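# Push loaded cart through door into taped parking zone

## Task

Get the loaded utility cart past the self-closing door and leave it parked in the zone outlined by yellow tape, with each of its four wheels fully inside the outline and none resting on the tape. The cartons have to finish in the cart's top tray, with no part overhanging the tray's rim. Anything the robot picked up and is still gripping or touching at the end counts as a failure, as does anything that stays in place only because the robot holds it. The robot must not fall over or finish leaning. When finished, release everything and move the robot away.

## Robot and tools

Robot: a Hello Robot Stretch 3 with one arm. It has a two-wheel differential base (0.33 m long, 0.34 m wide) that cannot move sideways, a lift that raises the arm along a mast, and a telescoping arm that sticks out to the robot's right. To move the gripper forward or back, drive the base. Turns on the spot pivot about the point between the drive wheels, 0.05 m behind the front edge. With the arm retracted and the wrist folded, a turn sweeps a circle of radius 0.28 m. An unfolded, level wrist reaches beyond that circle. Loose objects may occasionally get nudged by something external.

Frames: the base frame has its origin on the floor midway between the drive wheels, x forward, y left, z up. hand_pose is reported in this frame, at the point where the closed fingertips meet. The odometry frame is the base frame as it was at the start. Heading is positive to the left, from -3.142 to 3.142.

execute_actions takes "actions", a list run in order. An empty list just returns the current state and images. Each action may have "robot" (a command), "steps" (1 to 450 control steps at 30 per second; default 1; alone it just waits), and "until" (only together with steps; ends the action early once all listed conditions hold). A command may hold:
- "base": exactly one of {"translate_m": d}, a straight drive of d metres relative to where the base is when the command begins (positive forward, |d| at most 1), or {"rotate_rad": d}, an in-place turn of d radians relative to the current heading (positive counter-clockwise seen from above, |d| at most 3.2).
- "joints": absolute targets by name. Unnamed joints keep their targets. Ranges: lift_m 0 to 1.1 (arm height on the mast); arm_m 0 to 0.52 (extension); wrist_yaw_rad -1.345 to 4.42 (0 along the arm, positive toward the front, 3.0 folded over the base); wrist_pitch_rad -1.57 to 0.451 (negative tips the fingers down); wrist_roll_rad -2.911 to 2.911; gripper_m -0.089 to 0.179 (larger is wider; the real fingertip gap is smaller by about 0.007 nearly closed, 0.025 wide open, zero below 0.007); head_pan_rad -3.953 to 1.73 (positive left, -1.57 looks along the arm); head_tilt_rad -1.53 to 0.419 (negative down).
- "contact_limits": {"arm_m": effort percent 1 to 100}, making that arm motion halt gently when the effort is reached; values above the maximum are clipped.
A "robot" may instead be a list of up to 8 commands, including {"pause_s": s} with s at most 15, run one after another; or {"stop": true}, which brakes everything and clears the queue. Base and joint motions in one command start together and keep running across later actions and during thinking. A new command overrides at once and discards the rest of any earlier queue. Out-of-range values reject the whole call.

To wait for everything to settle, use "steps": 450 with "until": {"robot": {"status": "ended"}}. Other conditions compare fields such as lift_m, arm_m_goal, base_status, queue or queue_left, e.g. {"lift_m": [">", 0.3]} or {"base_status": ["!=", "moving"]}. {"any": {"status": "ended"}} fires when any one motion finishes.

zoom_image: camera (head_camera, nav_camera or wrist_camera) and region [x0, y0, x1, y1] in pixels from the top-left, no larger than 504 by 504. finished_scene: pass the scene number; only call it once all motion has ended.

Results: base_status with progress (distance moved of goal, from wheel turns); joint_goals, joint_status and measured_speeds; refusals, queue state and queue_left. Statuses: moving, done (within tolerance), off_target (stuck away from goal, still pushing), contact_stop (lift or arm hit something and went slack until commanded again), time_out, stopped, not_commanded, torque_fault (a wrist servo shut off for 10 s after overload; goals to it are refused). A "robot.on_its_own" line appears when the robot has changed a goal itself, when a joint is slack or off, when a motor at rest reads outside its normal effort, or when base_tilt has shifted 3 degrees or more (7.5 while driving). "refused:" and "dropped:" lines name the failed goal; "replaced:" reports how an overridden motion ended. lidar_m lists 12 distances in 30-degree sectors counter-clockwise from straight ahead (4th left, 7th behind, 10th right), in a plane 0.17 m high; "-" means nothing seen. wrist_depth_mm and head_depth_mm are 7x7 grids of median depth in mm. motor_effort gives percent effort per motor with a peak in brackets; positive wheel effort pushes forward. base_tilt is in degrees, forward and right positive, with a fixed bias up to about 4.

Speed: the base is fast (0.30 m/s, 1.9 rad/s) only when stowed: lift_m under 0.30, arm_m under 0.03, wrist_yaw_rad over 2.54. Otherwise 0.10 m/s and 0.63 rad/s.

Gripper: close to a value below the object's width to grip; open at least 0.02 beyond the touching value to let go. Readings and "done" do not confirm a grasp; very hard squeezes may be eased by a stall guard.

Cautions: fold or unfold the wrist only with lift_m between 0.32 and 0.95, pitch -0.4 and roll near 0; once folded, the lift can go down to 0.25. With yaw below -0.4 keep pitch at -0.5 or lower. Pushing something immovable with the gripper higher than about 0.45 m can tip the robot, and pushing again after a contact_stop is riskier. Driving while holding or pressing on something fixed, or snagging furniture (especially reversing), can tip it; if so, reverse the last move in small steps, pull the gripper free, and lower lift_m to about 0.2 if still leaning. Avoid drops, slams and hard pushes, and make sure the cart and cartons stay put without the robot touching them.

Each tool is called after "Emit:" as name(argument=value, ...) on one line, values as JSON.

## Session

Emit:
execute_actions(actions=[{"robot":{"joints":{"head_tilt_rad":-0.5,"lift_m":0.27}},"steps":100,"until":{"robot":{"status":"ended"}}}])

Scene clock: 2.97 s.
robot.base_odometry: x=+0.000 y=+0.000 heading=+0.000 (m, m, rad; robot's odometry frame)
robot.turned_by_wheels: +0.000 (rad since the last result)
robot.turned_by_imu: -0.001 (rad since the last result)
robot.base_tilt: forward=+1.0 right=-0.7 (deg)
robot.lidar_m: 0.95 0.90 0.93 1.11 1.06 1.08 1.43 1.17 1.16 1.54 1.46 1.35
robot.head_depth_mm: 1066 1169 1300 1475 1691 1619 1336 / 998 1085 1207 1345 1525 1614 1347 / 940 1020 1115 1240 1385 1531 1345 / 884 954 1046 1147 1266 1441 1351 / 835 902 977 1067 1181 1315 1345 / 794 850 922 1000 1090 1203 1286 / 754 806 872 938 1022 1121 1247
robot.base_status: not_commanded
robot.joint_positions: lift_m=+0.270 arm_m=+0.003 wrist_yaw_rad=+2.970 wrist_pitch_rad=-0.475 wrist_roll_rad=+0.001 gripper_m=+0.037 head_pan_rad=+0.006 head_tilt_rad=-0.494
robot.joint_goals: lift_m=+0.270 arm_m=+0.003 wrist_yaw_rad=+2.970 wrist_pitch_rad=-0.475 wrist_roll_rad=+0.001 gripper_m=+0.037 head_pan_rad=+0.006 head_tilt_rad=-0.500
robot.joint_status: lift_m=done arm_m=not_commanded wrist_yaw_rad=not_commanded wrist_pitch_rad=not_commanded wrist_roll_rad=not_commanded gripper_m=not_commanded head_pan_rad=not_commanded head_tilt_rad=done
robot.measured_speeds: translate_m=+0.000 rotate_rad=+0.000 lift_m=+0.000 arm_m=+0.000 wrist_yaw_rad=+0.000 wrist_pitch_rad=+0.000 wrist_roll_rad=+0.000 head_pan_rad=+0.000 head_tilt_rad=+0.000
robot: refusals=0 queue=done queue_left=0
robot.motor_effort: left_wheel=+0(0) right_wheel=+0(0) lift_m=+12(16) arm_m=+0(0) wrist_yaw_rad=-1(1) wrist_pitch_rad=+4(4) wrist_roll_rad=+0(0) gripper_m=+0(0) head_pan_rad=+0(0) head_tilt_rad=-3(23) (%)
robot.hand_pose: x=+0.0157 y=+0.0657 z=+0.2705 quat_wxyz=(+0.225, +0.699, +0.107, +0.670) (m; robot's base frame)
robot.wrist_depth_mm: 812 - - - - 875 739 / 890 - - - - 896 782 / 773 764 796 776 794 781 752 / 632 635 648 628 643 627 637 / 525 538 - 543 555 539 542 / 468 - - - - 461 467 / - - - - 403 404 403
pictures: head_camera (sideways: a quarter turn clockwise sets it upright), nav_camera (sideways: a quarter turn counterclockwise sets it upright), wrist_camera
camera_calibration (this result's frames):
head_camera: T_world_to_cam=[[-0.473064, -0.0175305, -0.880854, 1.17], [-0.0229197, 0.999709, -0.00758688, 0.0161191], [0.88073, 0.0165998, -0.473328, 0.55909], [0, 0, 0, 1]] pos_world=[0.061449, -0.00488444, 1.29536]
nav_camera: T_world_to_cam=[[0.488188, -0.0516695, 0.871208, -1.09135], [0.0020697, -0.998175, -0.0603594, 0.126746], [0.872736, 0.0312699, -0.48719, 0.590552], [0, 0, 0, 1]] pos_world=[0.0171266, 0.0516584, 1.24616]
wrist_camera: T_world_to_cam=[[0.992585, -0.120834, 0.013202, -0.000941555], [-0.0651881, -0.620839, -0.781223, 0.281548], [0.102595, 0.77457, -0.624112, 0.280231], [0, 0, 0, 1]] pos_world=[-0.00946198, -0.0423758, 0.39486]
Images, in order (width x height): head_camera 896x504, nav_camera 672x504, wrist_camera 644x364.

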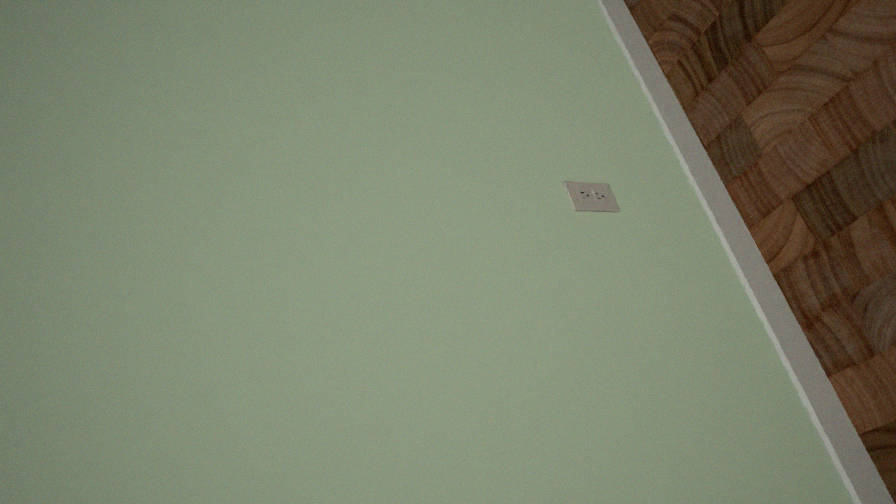

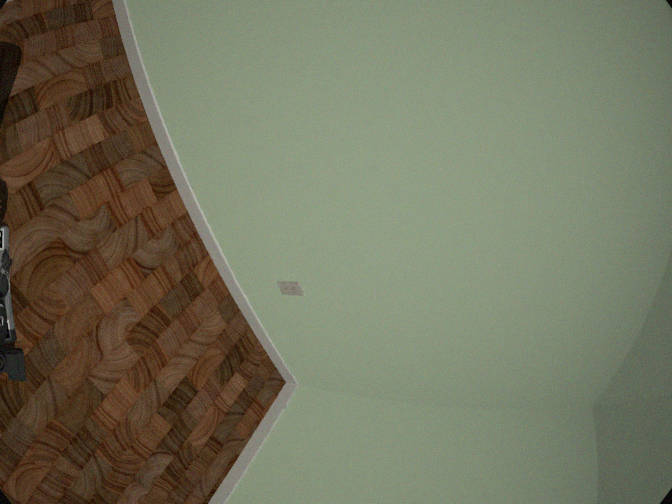

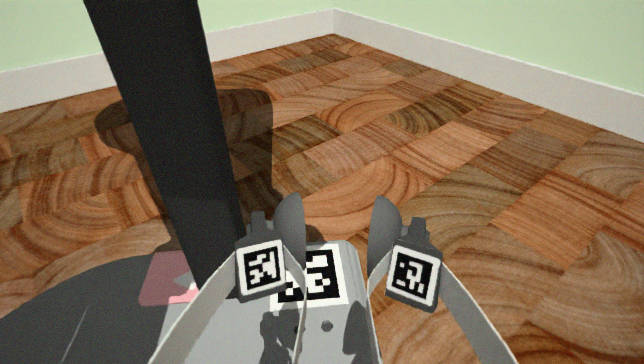

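Emit:
execute_actions(actions=[{"robot":{"joints":{"head_pan_rad":-2.4,"head_tilt_rad":-0.55}},"steps":200,"until":{"robot":{"status":"ended"}}}])

Scene clock: 6.60 s.
robot.base_odometry: x=+0.000 y=+0.000 heading=+0.000 (m, m, rad; robot's odometry frame)
robot.turned_by_wheels: +0.000 (rad since the last result)
robot.turned_by_imu: -0.001 (rad since the last result)
robot.base_tilt: forward=+1.2 right=-0.6 (deg)
robot.lidar_m: 0.95 0.90 0.93 1.11 1.06 1.08 1.43 1.17 1.17 1.54 1.46 1.36
robot.head_depth_mm: 2409 2581 1413 1687 1803 1554 1298 / 2416 1524 1377 1695 1767 1555 1305 / 2475 2668 1293 1621 1764 1563 1311 / 2512 2744 1282 1560 1698 1570 1311 / 2565 2792 2989 2356 1912 1571 1307 / 2632 2881 3145 2564 1959 1567 1305 / 2589 2836 2985 2577 1946 1567 1310
robot.base_status: not_commanded
robot.joint_positions: lift_m=+0.270 arm_m=+0.003 wrist_yaw_rad=+2.970 wrist_pitch_rad=-0.475 wrist_roll_rad=+0.001 gripper_m=+0.037 head_pan_rad=-2.393 head_tilt_rad=-0.543
robot.joint_goals: lift_m=+0.270 arm_m=+0.003 wrist_yaw_rad=+2.970 wrist_pitch_rad=-0.475 wrist_roll_rad=+0.001 gripper_m=+0.037 head_pan_rad=-2.400 head_tilt_rad=-0.550
robot.joint_status: lift_m=done arm_m=not_commanded wrist_yaw_rad=not_commanded wrist_pitch_rad=not_commanded wrist_roll_rad=not_commanded gripper_m=not_commanded head_pan_rad=done head_tilt_rad=done
robot.measured_speeds: translate_m=+0.000 rotate_rad=+0.000 lift_m=+0.000 arm_m=+0.000 wrist_yaw_rad=+0.000 wrist_pitch_rad=+0.000 wrist_roll_rad=+0.000 head_pan_rad=+0.000 head_tilt_rad=+0.000
robot: refusals=0 queue=done queue_left=0
robot.motor_effort: left_wheel=+0(1) right_wheel=+1(0) lift_m=+12(12) arm_m=+0(0) wrist_yaw_rad=+0(1) wrist_pitch_rad=+5(4) wrist_roll_rad=+0(0) gripper_m=+1(0) head_pan_rad=-4(42) head_tilt_rad=-2(5) (%)
robot.hand_pose: x=+0.0157 y=+0.0657 z=+0.2705 quat_wxyz=(+0.225, +0.699, +0.107, +0.670) (m; robot's base frame)
robot.wrist_depth_mm: 813 - - - - 861 727 / 877 - 990 - - 922 772 / 780 775 786 760 777 787 741 / 637 634 630 634 631 649 646 / 528 535 - 553 551 529 532 / 471 - - - - 460 468 / - - - - 404 402 409
pictures: head_camera (sideways: a quarter turn clockwise sets it upright), nav_camera (sideways: a quarter turn counterclockwise sets it upright), wrist_camera
camera_calibration (this result's frames):
head_camera: T_world_to_cam=[[0.367979, 0.362381, -0.856313, 1.13287], [0.693675, -0.720257, -0.00671436, 0.0106115], [-0.619199, -0.591532, -0.516414, 0.624301], [0, 0, 0, 1]] pos_world=[-0.0376666, -0.0335929, 1.29256]
nav_camera: T_world_to_cam=[[-0.42558, -0.321331, 0.845948, -1.05284], [-0.674838, 0.735514, -0.0601151, 0.130553], [-0.60289, -0.596461, -0.529866, 0.655081], [0, 0, 0, 1]] pos_world=[0.0349764, -0.0436027, 1.2456]
wrist_camera: T_world_to_cam=[[0.992585, -0.120834, 0.0132021, -0.000941595], [-0.065188, -0.620839, -0.781223, 0.281548], [0.102595, 0.77457, -0.624112, 0.280231], [0, 0, 0, 1]] pos_world=[-0.00946199, -0.0423758, 0.39486]
Images, in order (width x height): head_camera 896x504, nav_camera 672x504, wrist_camera 644x364.

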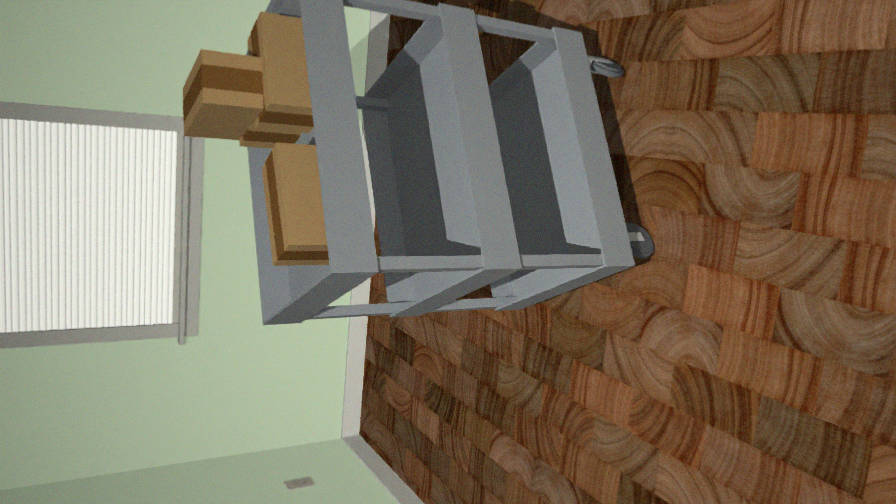

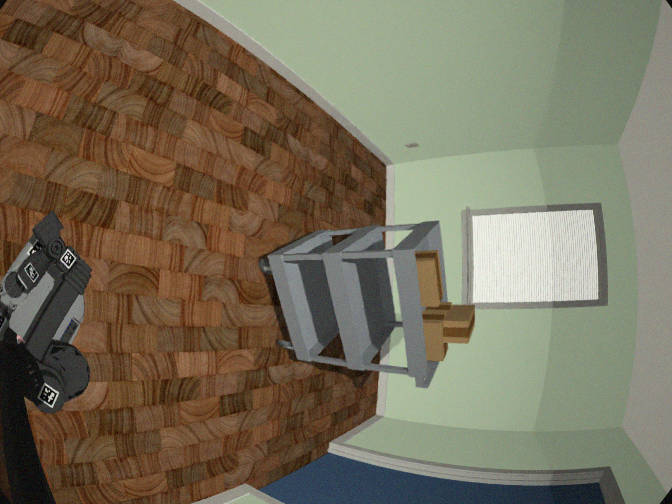

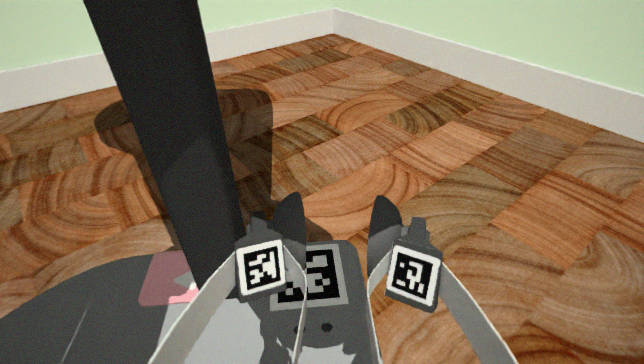

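Emit:
execute_actions(actions=[{"robot":{"base":{"rotate_rad":-2.58},"joints":{"head_pan_rad":-0.3,"head_tilt_rad":-0.6}},"steps":200,"until":{"robot":{"status":"ended"}}}])

Scene clock: 14.67 s.
robot.base_odometry: x=+0.000 y=+0.000 heading=-2.580 (m, m, rad; robot's odometry frame)
robot.turned_by_wheels: -2.580 (rad since the last result)
robot.turned_by_imu: -2.585 (rad since the last result)
robot.base_tilt: forward=+1.0 right=-0.4 (deg)
robot.lidar_m: 1.17 1.47 1.51 1.46 1.26 0.94 0.91 0.94 1.09 1.05 1.10 1.51
robot.head_depth_mm: 1815 1906 2007 2078 1819 1496 1258 / 2061 2178 2384 2340 1816 1494 1263 / 2526 2755 2886 2344 1822 1496 1259 / 2541 2816 3049 2350 1820 1500 1270 / 2484 2693 1672 1835 1774 1496 1274 / 2418 1454 1740 1693 1722 1499 1270 / 2359 1374 1261 1564 1658 1504 1266
robot.base_status: done (rotate_rad -2.5799 of -2.5800)
robot.joint_positions: lift_m=+0.270 arm_m=+0.003 wrist_yaw_rad=+2.970 wrist_pitch_rad=-0.475 wrist_roll_rad=+0.001 gripper_m=+0.037 head_pan_rad=-0.307 head_tilt_rad=-0.593
robot.joint_goals: lift_m=+0.270 arm_m=+0.003 wrist_yaw_rad=+2.970 wrist_pitch_rad=-0.475 wrist_roll_rad=+0.001 gripper_m=+0.037 head_pan_rad=-0.300 head_tilt_rad=-0.600
robot.joint_status: lift_m=done arm_m=not_commanded wrist_yaw_rad=not_commanded wrist_pitch_rad=not_commanded wrist_roll_rad=not_commanded gripper_m=not_commanded head_pan_rad=done head_tilt_rad=done
robot.measured_speeds: translate_m=+0.000 rotate_rad=+0.000 lift_m=+0.000 arm_m=+0.000 wrist_yaw_rad=+0.000 wrist_pitch_rad=+0.000 wrist_roll_rad=+0.000 head_pan_rad=+0.000 head_tilt_rad=+0.000
robot: refusals=0 queue=done queue_left=0
robot.motor_effort: left_wheel=+2(7) right_wheel=-3(10) lift_m=+12(12) arm_m=+0(1) wrist_yaw_rad=-1(1) wrist_pitch_rad=+4(4) wrist_roll_rad=+0(0) gripper_m=+0(1) head_pan_rad=+4(44) head_tilt_rad=-2(5) (%)
robot.hand_pose: x=+0.0157 y=+0.0657 z=+0.2705 quat_wxyz=(+0.225, +0.699, +0.107, +0.670) (m; robot's base frame)
robot.wrist_depth_mm: - - - - - - - / - - - - - - - / 756 778 786 781 786 749 776 / 638 645 644 628 643 638 637 / 533 525 - 560 553 533 535 / 478 - - - - 459 465 / - - - - 405 405 411
pictures: head_camera (sideways: a quarter turn clockwise sets it upright), nav_camera (sideways: a quarter turn counterclockwise sets it upright), wrist_camera
camera_calibration (this result's frames):
head_camera: T_world_to_cam=[[-0.536789, 0.154618, -0.829428, 1.10333], [0.285075, 0.958488, -0.00581762, 0.0119361], [0.794097, -0.239572, -0.558584, 0.670545], [0, 0, 0, 1]] pos_world=[0.0563761, -0.0213922, 1.28976]
nav_camera: T_world_to_cam=[[0.528909, -0.224803, 0.818364, -1.0227], [-0.310785, -0.948602, -0.059719, 0.127813], [0.789727, -0.222749, -0.57159, 0.70087], [0, 0, 0, 1]] pos_world=[0.0271395, 0.0474566, 1.24518]
wrist_camera: T_world_to_cam=[[0.992585, -0.120833, 0.0132025, -0.000945877], [-0.0651874, -0.620839, -0.781223, 0.281527], [0.102594, 0.774569, -0.624113, 0.280258], [0, 0, 0, 1]] pos_world=[-0.00946204, -0.0424106, 0.39486]
Images, in order (width x height): head_camera 896x504, nav_camera 672x504, wrist_camera 644x364.

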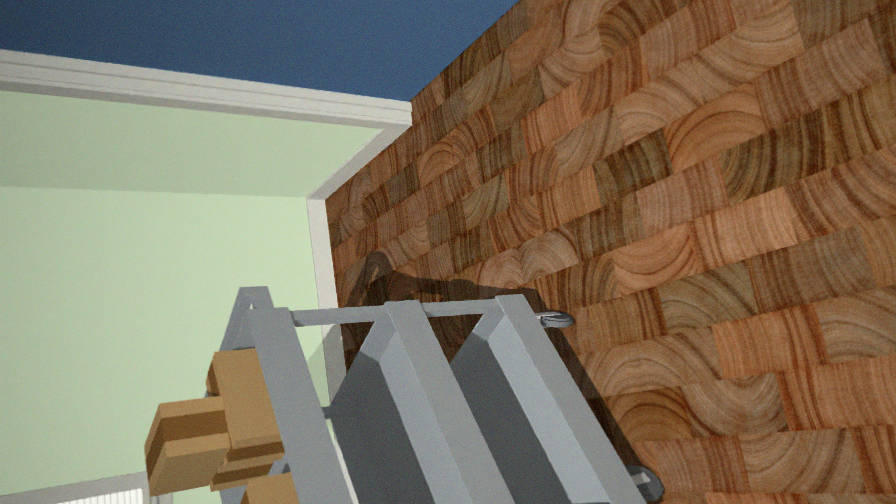

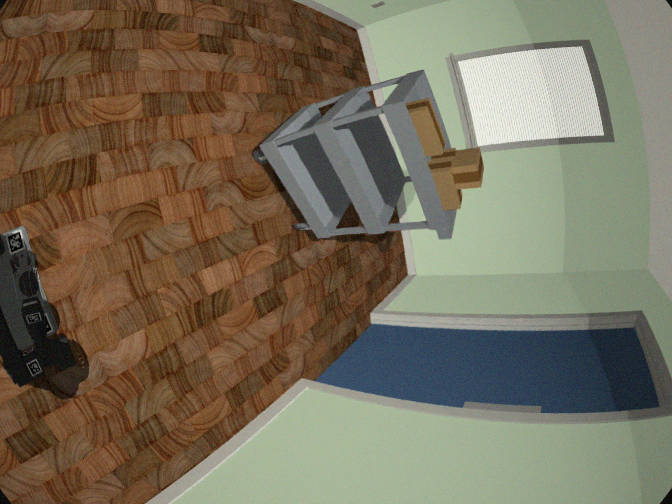

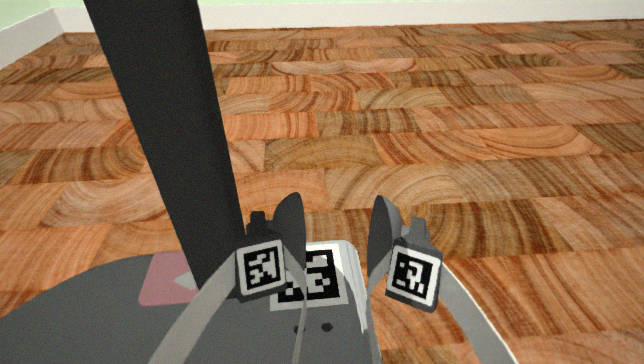

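Emit:
execute_actions(actions=[{"robot":[{"base":{"rotate_rad":-0.435},"joints":{"head_pan_rad":-0.2,"head_tilt_rad":-0.9}},{"base":{"translate_m":1.0}},{"base":{"translate_m":0.54}},{"base":{"rotate_rad":2.006}},{"joints":{"lift_m":0.745,"wrist_pitch_rad":-0.4,"arm_m":0.17}},{"joints":{"wrist_yaw_rad":2.0,"gripper_m":0.16}},{"joints":{"wrist_roll_rad":1.57,"wrist_pitch_rad":-0.06}}],"steps":450,"until":{"robot":{"status":"ended"}}},{"steps":450,"until":{"robot":{"status":"ended"}}}])

Scene clock: 50.07 s.
robot.base_odometry: x=-1.528 y=-0.195 heading=-1.009 (m, m, rad; robot's odometry frame)
robot.turned_by_wheels: +1.571 (rad since the last result)
robot.turned_by_imu: +1.570 (rad since the last result)
robot.base_tilt: forward=+1.1 right=-0.6 (deg)
robot.lidar_m: 0.34 0.82 2.39 1.74 0.63 0.51 0.52 0.54 0.73 1.46 1.52 0.39
robot.head_depth_mm: 2028 771 670 903 1412 1264 1128 / 1876 579 606 597 1160 1261 1129 / 1865 536 559 561 887 1202 1135 / 1865 514 560 599 525 1020 1135 / 1810 603 629 631 876 1212 1135 / 1824 713 727 678 1278 1270 1138 / 1832 740 767 1122 1450 1272 1138
robot.base_status: done (rotate_rad +2.0059 of +2.0060)
robot.joint_positions: lift_m=+0.745 arm_m=+0.170 wrist_yaw_rad=+2.003 wrist_pitch_rad=-0.085 wrist_roll_rad=+1.569 gripper_m=+0.160 head_pan_rad=-0.207 head_tilt_rad=-0.890
robot.joint_goals: lift_m=+0.745 arm_m=+0.170 wrist_yaw_rad=+2.000 wrist_pitch_rad=-0.060 wrist_roll_rad=+1.570 gripper_m=+0.160 head_pan_rad=-0.200 head_tilt_rad=-0.900
robot.joint_status: lift_m=done arm_m=done wrist_yaw_rad=done wrist_pitch_rad=done wrist_roll_rad=done gripper_m=done head_pan_rad=done head_tilt_rad=done
robot.measured_speeds: translate_m=+0.000 rotate_rad=+0.000 lift_m=+0.000 arm_m=+0.000 wrist_yaw_rad=+0.000 wrist_pitch_rad=+0.000 wrist_roll_rad=+0.000 head_pan_rad=+0.000 head_tilt_rad=+0.000
robot: refusals=0 queue=done queue_left=0
robot.motor_effort: left_wheel=-2(7) right_wheel=+4(14) lift_m=+27(27) arm_m=+3(2) wrist_yaw_rad=-3(1) wrist_pitch_rad=+8(8) wrist_roll_rad=+1(3) gripper_m=+0(93) head_pan_rad=+3(21) head_tilt_rad=-4(20) (%)
robot.hand_pose: x=+0.2086 y=-0.2085 z=+0.8373 quat_wxyz=(+0.037, +0.842, -0.538, -0.022) (m; robot's base frame)
robot.wrist_depth_mm: - - 422 331 896 683 455 / - - 429 342 970 666 452 / - - 456 352 990 665 455 / - - - 355 - 627 376 / - - - 344 400 - 383 / - - - - - - 914 / - - - - - - -
pictures: head_camera (sideways: a quarter turn clockwise sets it upright), nav_camera (sideways: a quarter turn counterclockwise sets it upright), wrist_camera
camera_calibration (this result's frames):
head_camera: T_world_to_cam=[[-0.763059, 0.144826, -0.629894, 0.844657], [0.186688, 0.982419, -0.000276892, 0.00532168], [0.61878, -0.117805, -0.776681, 0.955294], [0, 0, 0, 1]] pos_world=[0.0524134, -0.0150179, 1.274]
nav_camera: T_world_to_cam=[[0.7585, -0.21466, 0.615304, -0.759456], [-0.230838, -0.971473, -0.0543555, 0.12032], [0.609419, -0.100807, -0.786413, 0.981382], [0, 0, 0, 1]] pos_world=[0.0057487, 0.0527936, 1.24561]
wrist_camera: T_world_to_cam=[[-0.0263153, -0.0539389, -0.998197, 0.840332], [-0.591008, 0.80618, -0.0279824, 0.343207], [0.806236, 0.589206, -0.0530933, 0.163067], [0, 0, 0, 1]] pos_world=[0.0934816, -0.32744, 0.857078]
Images, in order (width x height): head_camera 896x504, nav_camera 672x504, wrist_camera 644x364.

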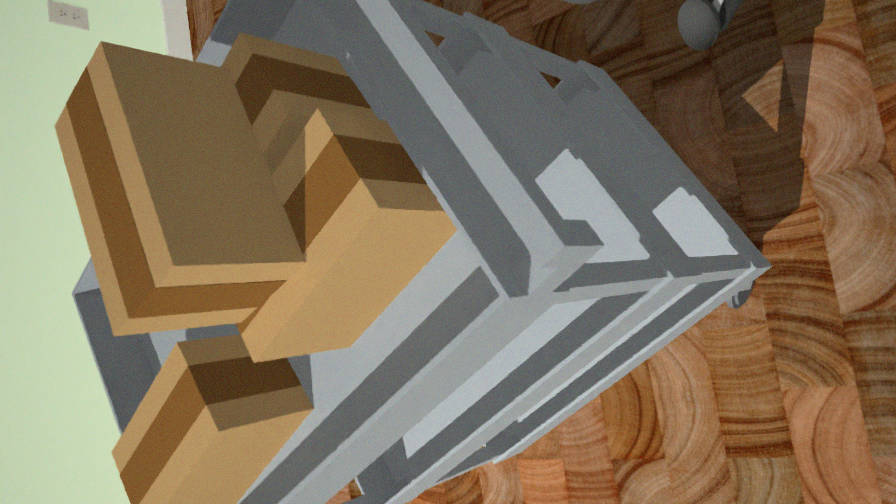

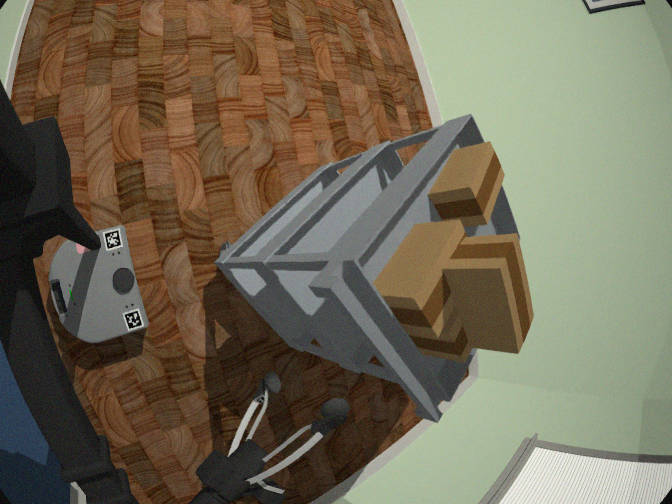

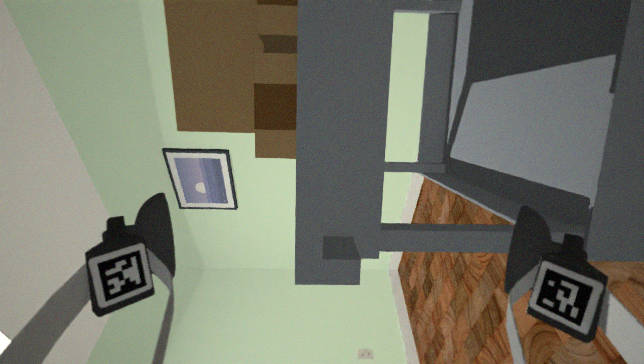

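Emit:
execute_actions(actions=[{"robot":[{"joints":{"arm_m":0.195},"base":{"translate_m":0.19}},{"joints":{"gripper_m":-0.02}},{"base":{"translate_m":-0.35},"joints":{"arm_m":0.0}}],"steps":450,"until":{"robot":{"status":"ended"}}}])

Scene clock: 65.13 s.
robot.base_odometry: x=-1.613 y=-0.060 heading=-1.009 (m, m, rad; robot's odometry frame)
robot.turned_by_wheels: +0.000 (rad since the last result)
robot.turned_by_imu: -0.003 (rad since the last result)
robot.base_tilt: forward=+1.2 right=-0.6 (deg)
robot.lidar_m: 0.24 0.24 2.38 1.13 0.39 0.37 0.36 0.37 0.51 1.13 0.39 0.26
robot.head_depth_mm: 2221 2361 1952 599 493 1225 1142 / 2172 2381 444 494 515 810 1150 / 2123 464 413 473 510 432 1098 / 2082 856 410 467 466 696 1045 / 2048 840 403 455 437 450 1004 / 1997 840 400 450 433 434 772 / 1986 690 601 605 547 450 1103
robot.base_status: done (translate_m -0.3500 of -0.3500)
robot.joint_positions: lift_m=+0.745 arm_m=+0.003 wrist_yaw_rad=+1.956 wrist_pitch_rad=-0.047 wrist_roll_rad=+1.574 gripper_m=-0.019 head_pan_rad=-0.207 head_tilt_rad=-0.890
robot.joint_goals: lift_m=+0.745 arm_m=+0.000 wrist_yaw_rad=+1.950 wrist_pitch_rad=-0.060 wrist_roll_rad=+1.570 gripper_m=-0.020 head_pan_rad=-0.200 head_tilt_rad=-0.900
robot.joint_status: lift_m=done arm_m=done wrist_yaw_rad=done wrist_pitch_rad=done wrist_roll_rad=done gripper_m=done head_pan_rad=done head_tilt_rad=done
robot.measured_speeds: translate_m=+0.000 rotate_rad=+0.000 lift_m=+0.000 arm_m=+0.000 wrist_yaw_rad=+0.000 wrist_pitch_rad=+0.000 wrist_roll_rad=+0.000 head_pan_rad=+0.000 head_tilt_rad=+0.000
robot: refusals=0 queue=done queue_left=0
robot.on_its_own: wrist_yaw_rad is held at +1.950, not at your +2.000, by its stall guard, which is not easing now
robot.motor_effort: left_wheel=-1(6) right_wheel=-2(21) lift_m=+25(27) arm_m=-1(5) wrist_yaw_rad=-5(27) wrist_pitch_rad=-3(8) wrist_roll_rad=-2(2) gripper_m=-23(99) head_pan_rad=+4(3) head_tilt_rad=-3(3) (%)
robot.hand_pose: x=+0.2148 y=-0.0523 z=+0.8470 quat_wxyz=(+0.019, +0.829, -0.559, -0.014) (m; robot's base frame)
robot.wrist_depth_mm: - 244 235 97 150 155 486 / - 263 253 104 162 586 492 / - 297 283 113 174 639 480 / - - 313 123 189 646 484 / - - - 132 203 - 460 / - - - 147 - - 422 / - - - 169 257 - -
pictures: head_camera (sideways: a quarter turn clockwise sets it upright), nav_camera (sideways: a quarter turn counterclockwise sets it upright), wrist_camera
camera_calibration (this result's frames):
head_camera: T_world_to_cam=[[-0.763059, 0.144826, -0.629894, 0.844657], [0.186688, 0.982419, -0.000276892, 0.00532168], [0.61878, -0.117805, -0.776681, 0.955294], [0, 0, 0, 1]] pos_world=[0.0524134, -0.0150179, 1.274]
nav_camera: T_world_to_cam=[[0.7585, -0.21466, 0.615304, -0.759456], [-0.230838, -0.971473, -0.0543555, 0.12032], [0.609419, -0.100807, -0.786413, 0.981382], [0, 0, 0, 1]] pos_world=[0.00574869, 0.0527936, 1.24561]
wrist_camera: T_world_to_cam=[[0.00414145, -0.0332227, -0.999439, 0.854234], [-0.550777, 0.834113, -0.0300093, 0.215742], [0.834642, 0.550593, -0.0148439, 0.0259861], [0, 0, 0, 1]] pos_world=[0.0935988, -0.165881, 0.860616]
Images, in order (width x height): head_camera 896x504, nav_camera 672x504, wrist_camera 644x364.

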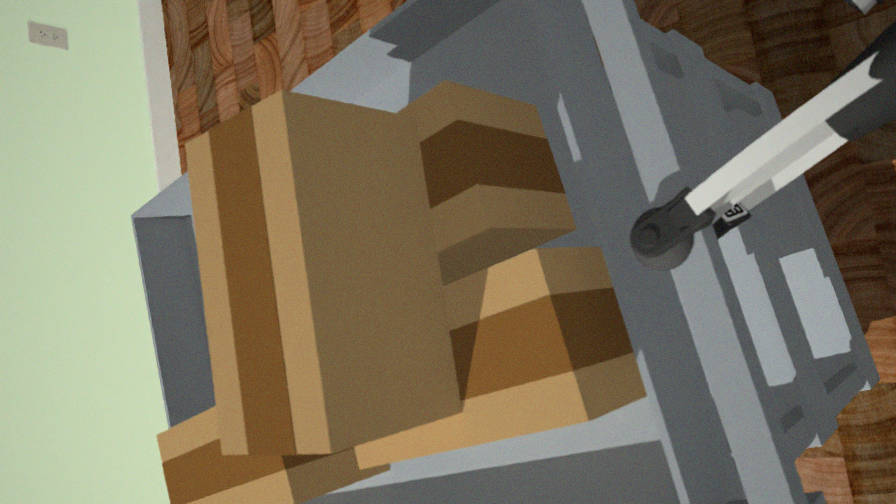

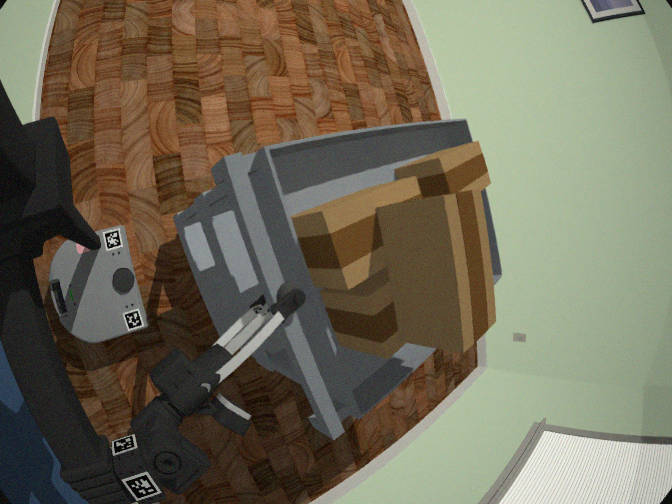

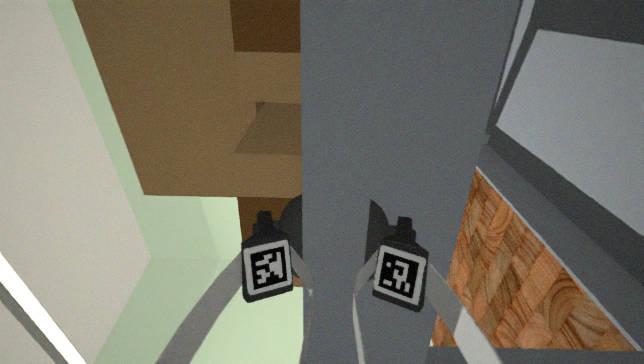

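Emit:
execute_actions(actions=[{"robot":[{"base":{"translate_m":-0.5},"joints":{"arm_m":0.06,"head_pan_rad":0.2,"head_tilt_rad":-1.0}}],"steps":450,"until":{"robot":{"status":"ended"}}}])

Scene clock: 74.53 s.
robot.base_odometry: x=-1.879 y=+0.363 heading=-1.009 (m, m, rad; robot's odometry frame)
robot.turned_by_wheels: +0.000 (rad since the last result)
robot.turned_by_imu: -0.001 (rad since the last result)
robot.base_tilt: forward=+1.2 right=-0.6 (deg)
robot.lidar_m: 0.21 0.22 0.27 0.30 2.38 2.11 0.28 0.26 0.26 0.33 0.44 0.25
robot.head_depth_mm: 2384 389 405 433 458 770 1111 / 2406 410 421 434 450 780 1116 / 697 607 518 540 488 716 1111 / 2480 720 661 579 515 705 1117 / 2488 1954 1685 1485 1322 1210 1122 / 2476 2066 1762 1543 1372 1221 1078 / 2521 2059 1779 1549 1377 645 1076
robot.base_status: done (translate_m -0.5000 of -0.5000)
robot.joint_positions: lift_m=+0.745 arm_m=+0.060 wrist_yaw_rad=+1.885 wrist_pitch_rad=-0.047 wrist_roll_rad=+1.573 gripper_m=-0.019 head_pan_rad=+0.193 head_tilt_rad=-0.989
robot.joint_goals: lift_m=+0.745 arm_m=+0.060 wrist_yaw_rad=+1.905 wrist_pitch_rad=-0.060 wrist_roll_rad=+1.570 gripper_m=-0.020 head_pan_rad=+0.200 head_tilt_rad=-1.000
robot.joint_status: lift_m=done arm_m=done wrist_yaw_rad=done wrist_pitch_rad=done wrist_roll_rad=done gripper_m=done head_pan_rad=done head_tilt_rad=done
robot.measured_speeds: translate_m=+0.000 rotate_rad=+0.000 lift_m=+0.000 arm_m=+0.000 wrist_yaw_rad=+0.000 wrist_pitch_rad=+0.000 wrist_roll_rad=+0.000 head_pan_rad=+0.000 head_tilt_rad=+0.000
robot: refusals=0 queue=done queue_left=0
robot.on_its_own: wrist_yaw_rad is held at +1.905, not at your +2.000, by its stall guard, which is not easing now; wrist_yaw_rad is at rest, and its effort (+16) is outside its rest range (-12 to +12)
robot.motor_effort: left_wheel=-3(27) right_wheel=-5(33) lift_m=+25(25) arm_m=+0(4) wrist_yaw_rad=+16(26) wrist_pitch_rad=-4(4) wrist_roll_rad=-2(2) gripper_m=-22(23) head_pan_rad=+4(31) head_tilt_rad=-3(16) (%)
robot.hand_pose: x=+0.2210 y=-0.1262 z=+0.8471 quat_wxyz=(+0.019, +0.809, -0.588, -0.015) (m; robot's base frame)
robot.wrist_depth_mm: - 257 254 116 170 650 486 / - 274 269 120 177 644 485 / - 295 293 126 185 685 484 / - 320 302 131 193 679 486 / - - 332 136 200 662 481 / - - - 144 216 - 458 / - - - 153 221 - 420
pictures: head_camera (sideways: a quarter turn clockwise sets it upright), nav_camera (sideways: a quarter turn counterclockwise sets it upright), wrist_camera
camera_calibration (this result's frames):
head_camera: T_world_to_cam=[[-0.816739, -0.174991, -0.549833, 0.740678], [-0.210534, 0.977585, 0.00160652, 0.00529284], [0.537227, 0.117071, -0.835273, 1.03197], [0, 0, 0, 1]] pos_world=[0.0516535, 0.00362421, 1.26922]
nav_camera: T_world_to_cam=[[0.838266, 0.108606, 0.534336, -0.654458], [0.160512, -0.985691, -0.0514648, 0.114163], [0.521101, 0.128909, -0.843704, 1.0564], [0, 0, 0, 1]] pos_world=[-0.0202075, 0.0474283, 1.24687]
wrist_camera: T_world_to_cam=[[0.00217069, -0.0346368, -0.999398, 0.852018], [-0.490261, 0.871015, -0.0312522, 0.273154], [0.871573, 0.490034, -0.0150904, 0.0459234], [0, 0, 0, 1]] pos_world=[0.0920419, -0.230914, 0.860734]
Images, in order (width x height): head_camera 896x504, nav_camera 672x504, wrist_camera 644x364.

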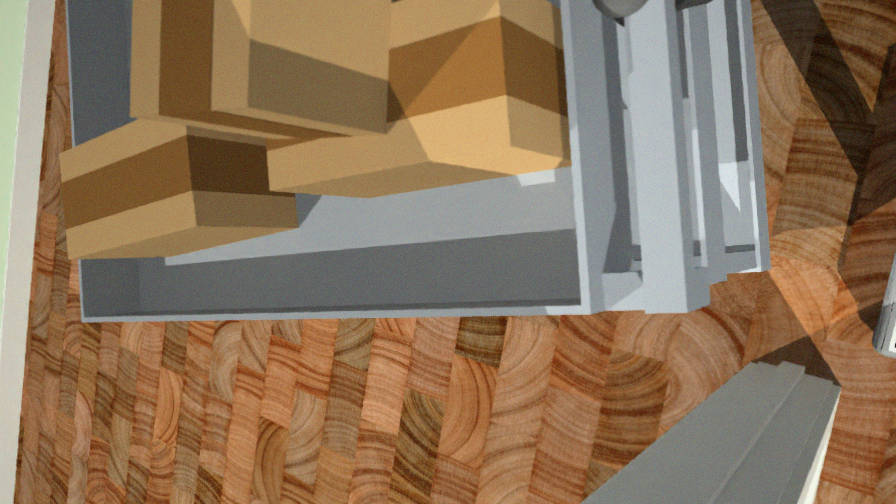

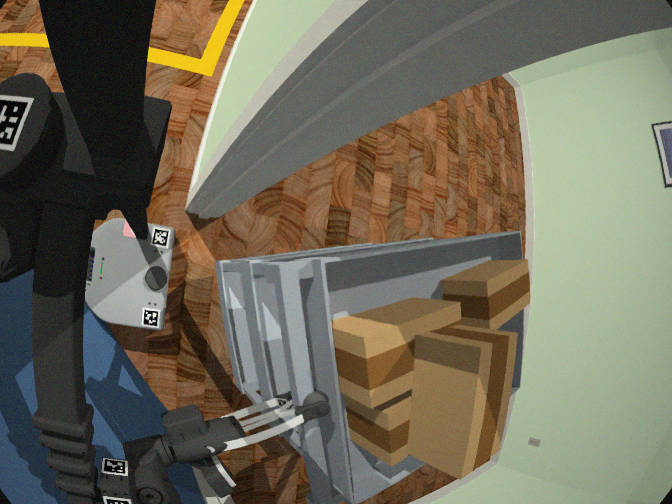

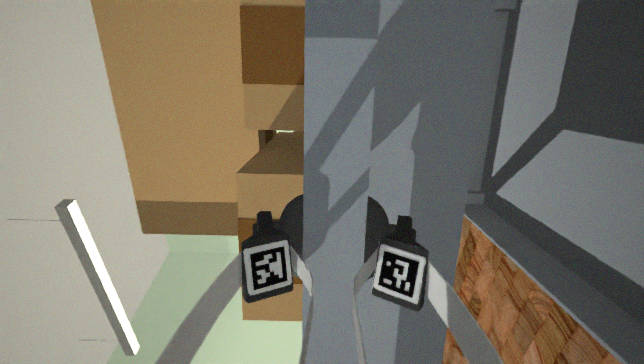

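Emit:
execute_actions(actions=[{"robot":[{"base":{"translate_m":-0.4},"joints":{"head_pan_rad":-0.3,"head_tilt_rad":-1.0}}],"steps":450,"until":{"robot":{"status":"ended"}}}])

Scene clock: 83.93 s.
robot.base_odometry: x=-2.093 y=+0.702 heading=-1.009 (m, m, rad; robot's odometry frame)
robot.turned_by_wheels: +0.000 (rad since the last result)
robot.turned_by_imu: -0.003 (rad since the last result)
robot.base_tilt: forward=+1.1 right=-0.7 (deg)
robot.lidar_m: 0.22 0.22 0.68 1.87 2.32 1.70 1.64 0.29 0.27 0.28 0.37 0.25
robot.head_depth_mm: 2386 2032 618 526 1175 1142 1078 / 2453 433 498 550 463 1206 1112 / 2475 411 474 508 485 1130 1132 / 2466 402 456 451 467 999 1119 / 861 393 428 437 462 703 1100 / 2504 394 413 462 517 408 1120 / 2481 573 606 582 517 434 1119
robot.base_status: done (translate_m -0.4000 of -0.4000)
robot.joint_positions: lift_m=+0.745 arm_m=+0.060 wrist_yaw_rad=+1.925 wrist_pitch_rad=-0.047 wrist_roll_rad=+1.573 gripper_m=-0.019 head_pan_rad=-0.293 head_tilt_rad=-0.989
robot.joint_goals: lift_m=+0.745 arm_m=+0.060 wrist_yaw_rad=+1.905 wrist_pitch_rad=-0.060 wrist_roll_rad=+1.570 gripper_m=-0.020 head_pan_rad=-0.300 head_tilt_rad=-1.000
robot.joint_status: lift_m=done arm_m=done wrist_yaw_rad=done wrist_pitch_rad=done wrist_roll_rad=done gripper_m=done head_pan_rad=done head_tilt_rad=done
robot.measured_speeds: translate_m=+0.000 rotate_rad=+0.000 lift_m=+0.000 arm_m=+0.000 wrist_yaw_rad=+0.000 wrist_pitch_rad=+0.000 wrist_roll_rad=+0.000 head_pan_rad=+0.000 head_tilt_rad=+0.000
robot: refusals=0 queue=done queue_left=0
robot.on_its_own: wrist_yaw_rad is held at +1.905, not at your +2.000, by its stall guard, which is not easing now; wrist_yaw_rad is at rest, and its effort (-13) is outside its rest range (-12 to +12)
robot.motor_effort: left_wheel=+1(9) right_wheel=-6(36) lift_m=+25(25) arm_m=+3(3) wrist_yaw_rad=-13(18) wrist_pitch_rad=-4(4) wrist_roll_rad=-1(1) gripper_m=-23(22) head_pan_rad=-3(38) head_tilt_rad=-4(4) (%)
robot.hand_pose: x=+0.2176 y=-0.1161 z=+0.8471 quat_wxyz=(+0.019, +0.820, -0.571, -0.014) (m; robot's base frame)
robot.wrist_depth_mm: - 256 248 111 166 600 488 / - 273 264 117 173 638 481 / - 297 290 122 183 679 488 / - 325 307 129 191 672 482 / 685 656 483 135 201 638 476 / 606 603 610 145 - 609 444 / 728 703 704 157 228 671 628
pictures: head_camera (sideways: a quarter turn clockwise sets it upright), nav_camera (sideways: a quarter turn counterclockwise sets it upright), wrist_camera
camera_calibration (this result's frames):
head_camera: T_world_to_cam=[[-0.803876, 0.226909, -0.549814, 0.740575], [0.270635, 0.962681, 0.00160695, 0.00235714], [0.52966, -0.147507, -0.835286, 1.03203], [0, 0, 0, 1]] pos_world=[0.0480678, -0.0180803, 1.26921]
nav_camera: T_world_to_cam=[[0.791891, -0.295659, 0.534317, -0.65415], [-0.31865, -0.946474, -0.0514641, 0.117085], [0.520934, -0.129506, -0.843716, 1.05642], [0, 0, 0, 1]] pos_world=[0.00500039, 0.0542251, 1.24687]
wrist_camera: T_world_to_cam=[[0.00367285, -0.0347256, -0.99939, 0.852036], [-0.525191, 0.850402, -0.0314789, 0.268113], [0.850976, 0.524987, -0.0151142, 0.052502], [0, 0, 0, 1]] pos_world=[0.093003, -0.225979, 0.86075]
Images, in order (width x height): head_camera 896x504, nav_camera 672x504, wrist_camera 644x364.

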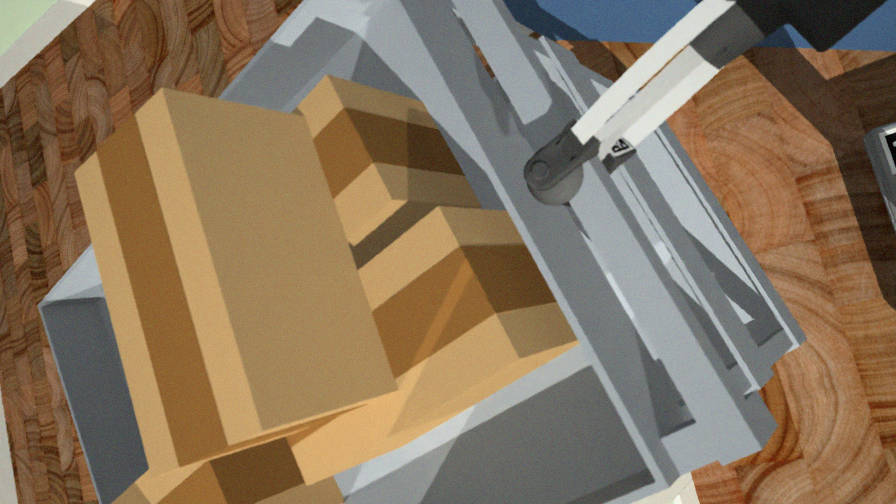

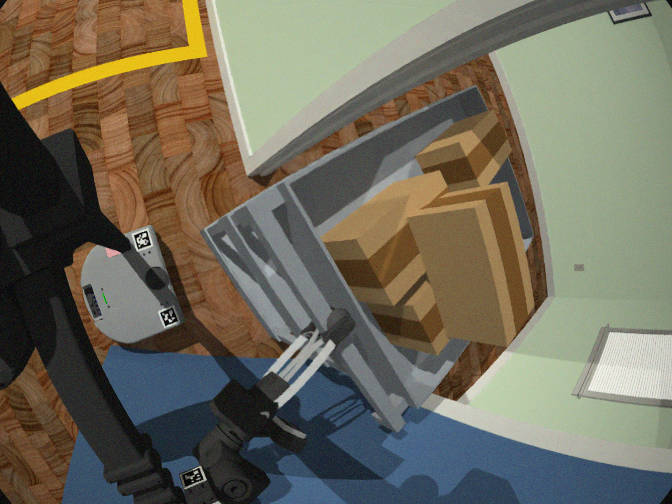

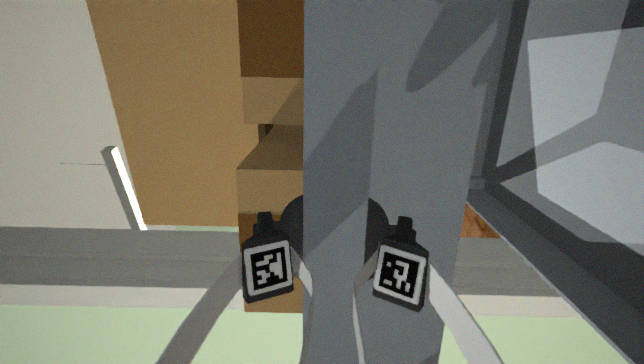

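Emit:
execute_actions(actions=[{"robot":[{"base":{"translate_m":-0.3},"joints":{"arm_m":0.12,"wrist_yaw_rad":1.75,"head_pan_rad":0.1,"head_tilt_rad":-0.9}}],"steps":450,"until":{"robot":{"status":"ended"}}}])

Scene clock: 91.83 s.
robot.base_odometry: x=-2.253 y=+0.956 heading=-1.008 (m, m, rad; robot's odometry frame)
robot.turned_by_wheels: +0.000 (rad since the last result)
robot.turned_by_imu: +0.093 (rad since the last result)
robot.base_tilt: forward=+1.0 right=-0.7 (deg)
robot.lidar_m: 0.21 0.80 1.20 2.32 1.77 1.38 1.36 1.45 0.34 0.35 0.41 0.23
robot.head_depth_mm: 2885 836 413 448 435 443 1075 / 2934 822 604 503 519 429 1076 / 2958 667 663 621 540 433 1014 / 3009 815 729 634 882 1203 1114 / 2810 870 1029 1254 1411 1260 1131 / 703 821 1007 1261 1429 1268 1140 / 728 856 1037 1306 1438 1270 1140
robot.base_status: done (translate_m -0.3000 of -0.3000)
robot.joint_positions: lift_m=+0.745 arm_m=+0.120 wrist_yaw_rad=+1.755 wrist_pitch_rad=-0.046 wrist_roll_rad=+1.571 gripper_m=-0.019 head_pan_rad=+0.094 head_tilt_rad=-0.901
robot.joint_goals: lift_m=+0.745 arm_m=+0.120 wrist_yaw_rad=+1.750 wrist_pitch_rad=-0.060 wrist_roll_rad=+1.570 gripper_m=-0.020 head_pan_rad=+0.100 head_tilt_rad=-0.900
robot.joint_status: lift_m=done arm_m=done wrist_yaw_rad=done wrist_pitch_rad=done wrist_roll_rad=done gripper_m=done head_pan_rad=done head_tilt_rad=done
robot.measured_speeds: translate_m=+0.000 rotate_rad=+0.000 lift_m=+0.000 arm_m=+0.000 wrist_yaw_rad=+0.000 wrist_pitch_rad=+0.000 wrist_roll_rad=+0.000 head_pan_rad=+0.000 head_tilt_rad=+0.000
robot: refusals=0 queue=done queue_left=0
robot.motor_effort: left_wheel=+3(8) right_wheel=-18(48) lift_m=+25(25) arm_m=+2(14) wrist_yaw_rad=-3(57) wrist_pitch_rad=-4(6) wrist_roll_rad=+0(1) gripper_m=-22(24) head_pan_rad=+3(29) head_tilt_rad=+1(11) (%)
robot.hand_pose: x=+0.2292 y=-0.2181 z=+0.8474 quat_wxyz=(+0.018, +0.769, -0.639, -0.014) (m; robot's base frame)
robot.wrist_depth_mm: - 272 272 126 181 613 492 / - 283 279 129 186 691 480 / - 295 289 132 191 688 481 / - 313 303 135 196 679 482 / 890 327 319 137 198 718 483 / 953 914 904 142 207 668 481 / - - - 146 211 - 431
pictures: head_camera (sideways: a quarter turn clockwise sets it upright), nav_camera (sideways: a quarter turn counterclockwise sets it upright), wrist_camera
camera_calibration (this result's frames):
head_camera: T_world_to_cam=[[-0.778813, -0.0882328, -0.621019, 0.83319], [-0.112523, 0.993649, -0.0000608459, 0.00686561], [0.617081, 0.0698318, -0.783795, 0.964555], [0, 0, 0, 1]] pos_world=[0.0544643, -0.000663838, 1.27344]
nav_camera: T_world_to_cam=[[0.794966, 0.0201639, 0.606318, -0.747971], [0.0664956, -0.996322, -0.0540509, 0.118109], [0.602998, 0.0832862, -0.793383, 0.990483], [0, 0, 0, 1]] pos_world=[-0.0105017, 0.0502632, 1.24573]
wrist_camera: T_world_to_cam=[[-0.000726567, -0.0369969, -0.999315, 0.849192], [-0.373093, 0.927169, -0.0340546, 0.344961], [0.927794, 0.372813, -0.0144769, 0.0448174], [0, 0, 0, 1]] pos_world=[0.0877384, -0.305129, 0.861007]
Images, in order (width x height): head_camera 896x504, nav_camera 672x504, wrist_camera 644x364.

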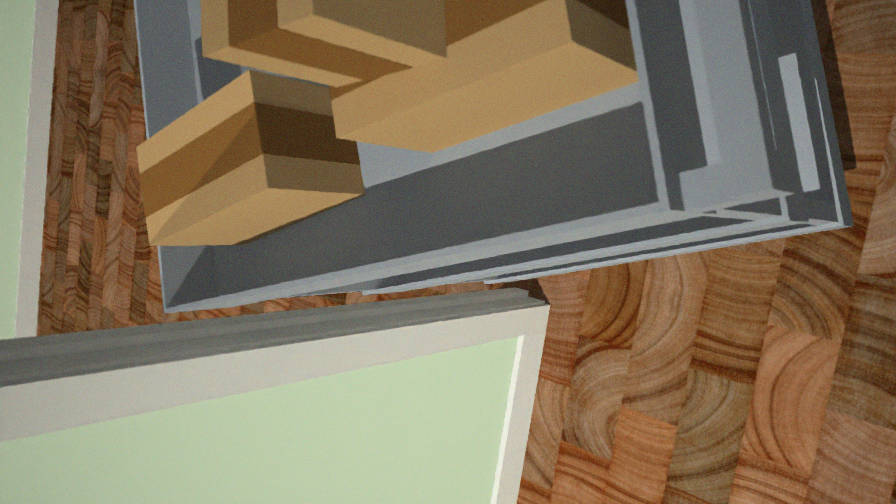

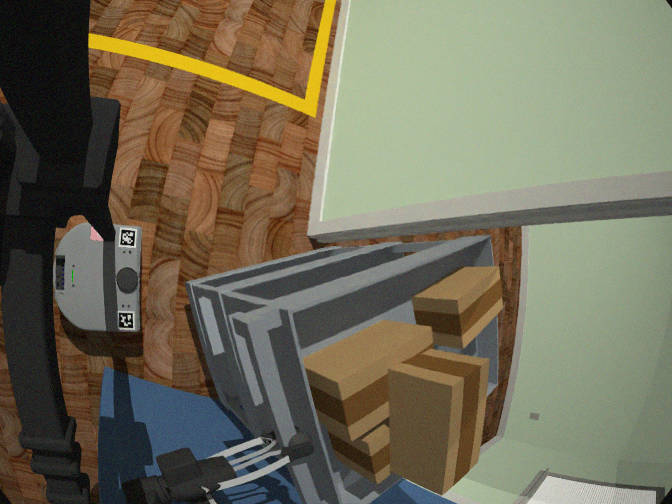

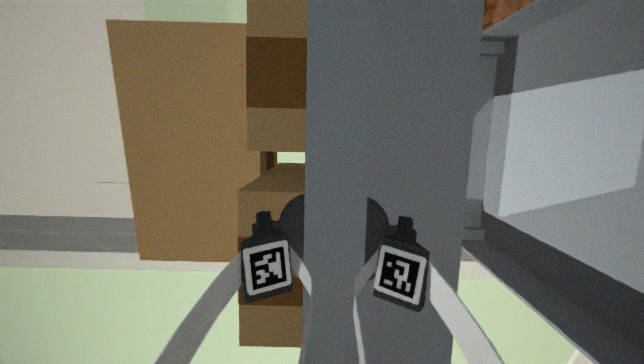

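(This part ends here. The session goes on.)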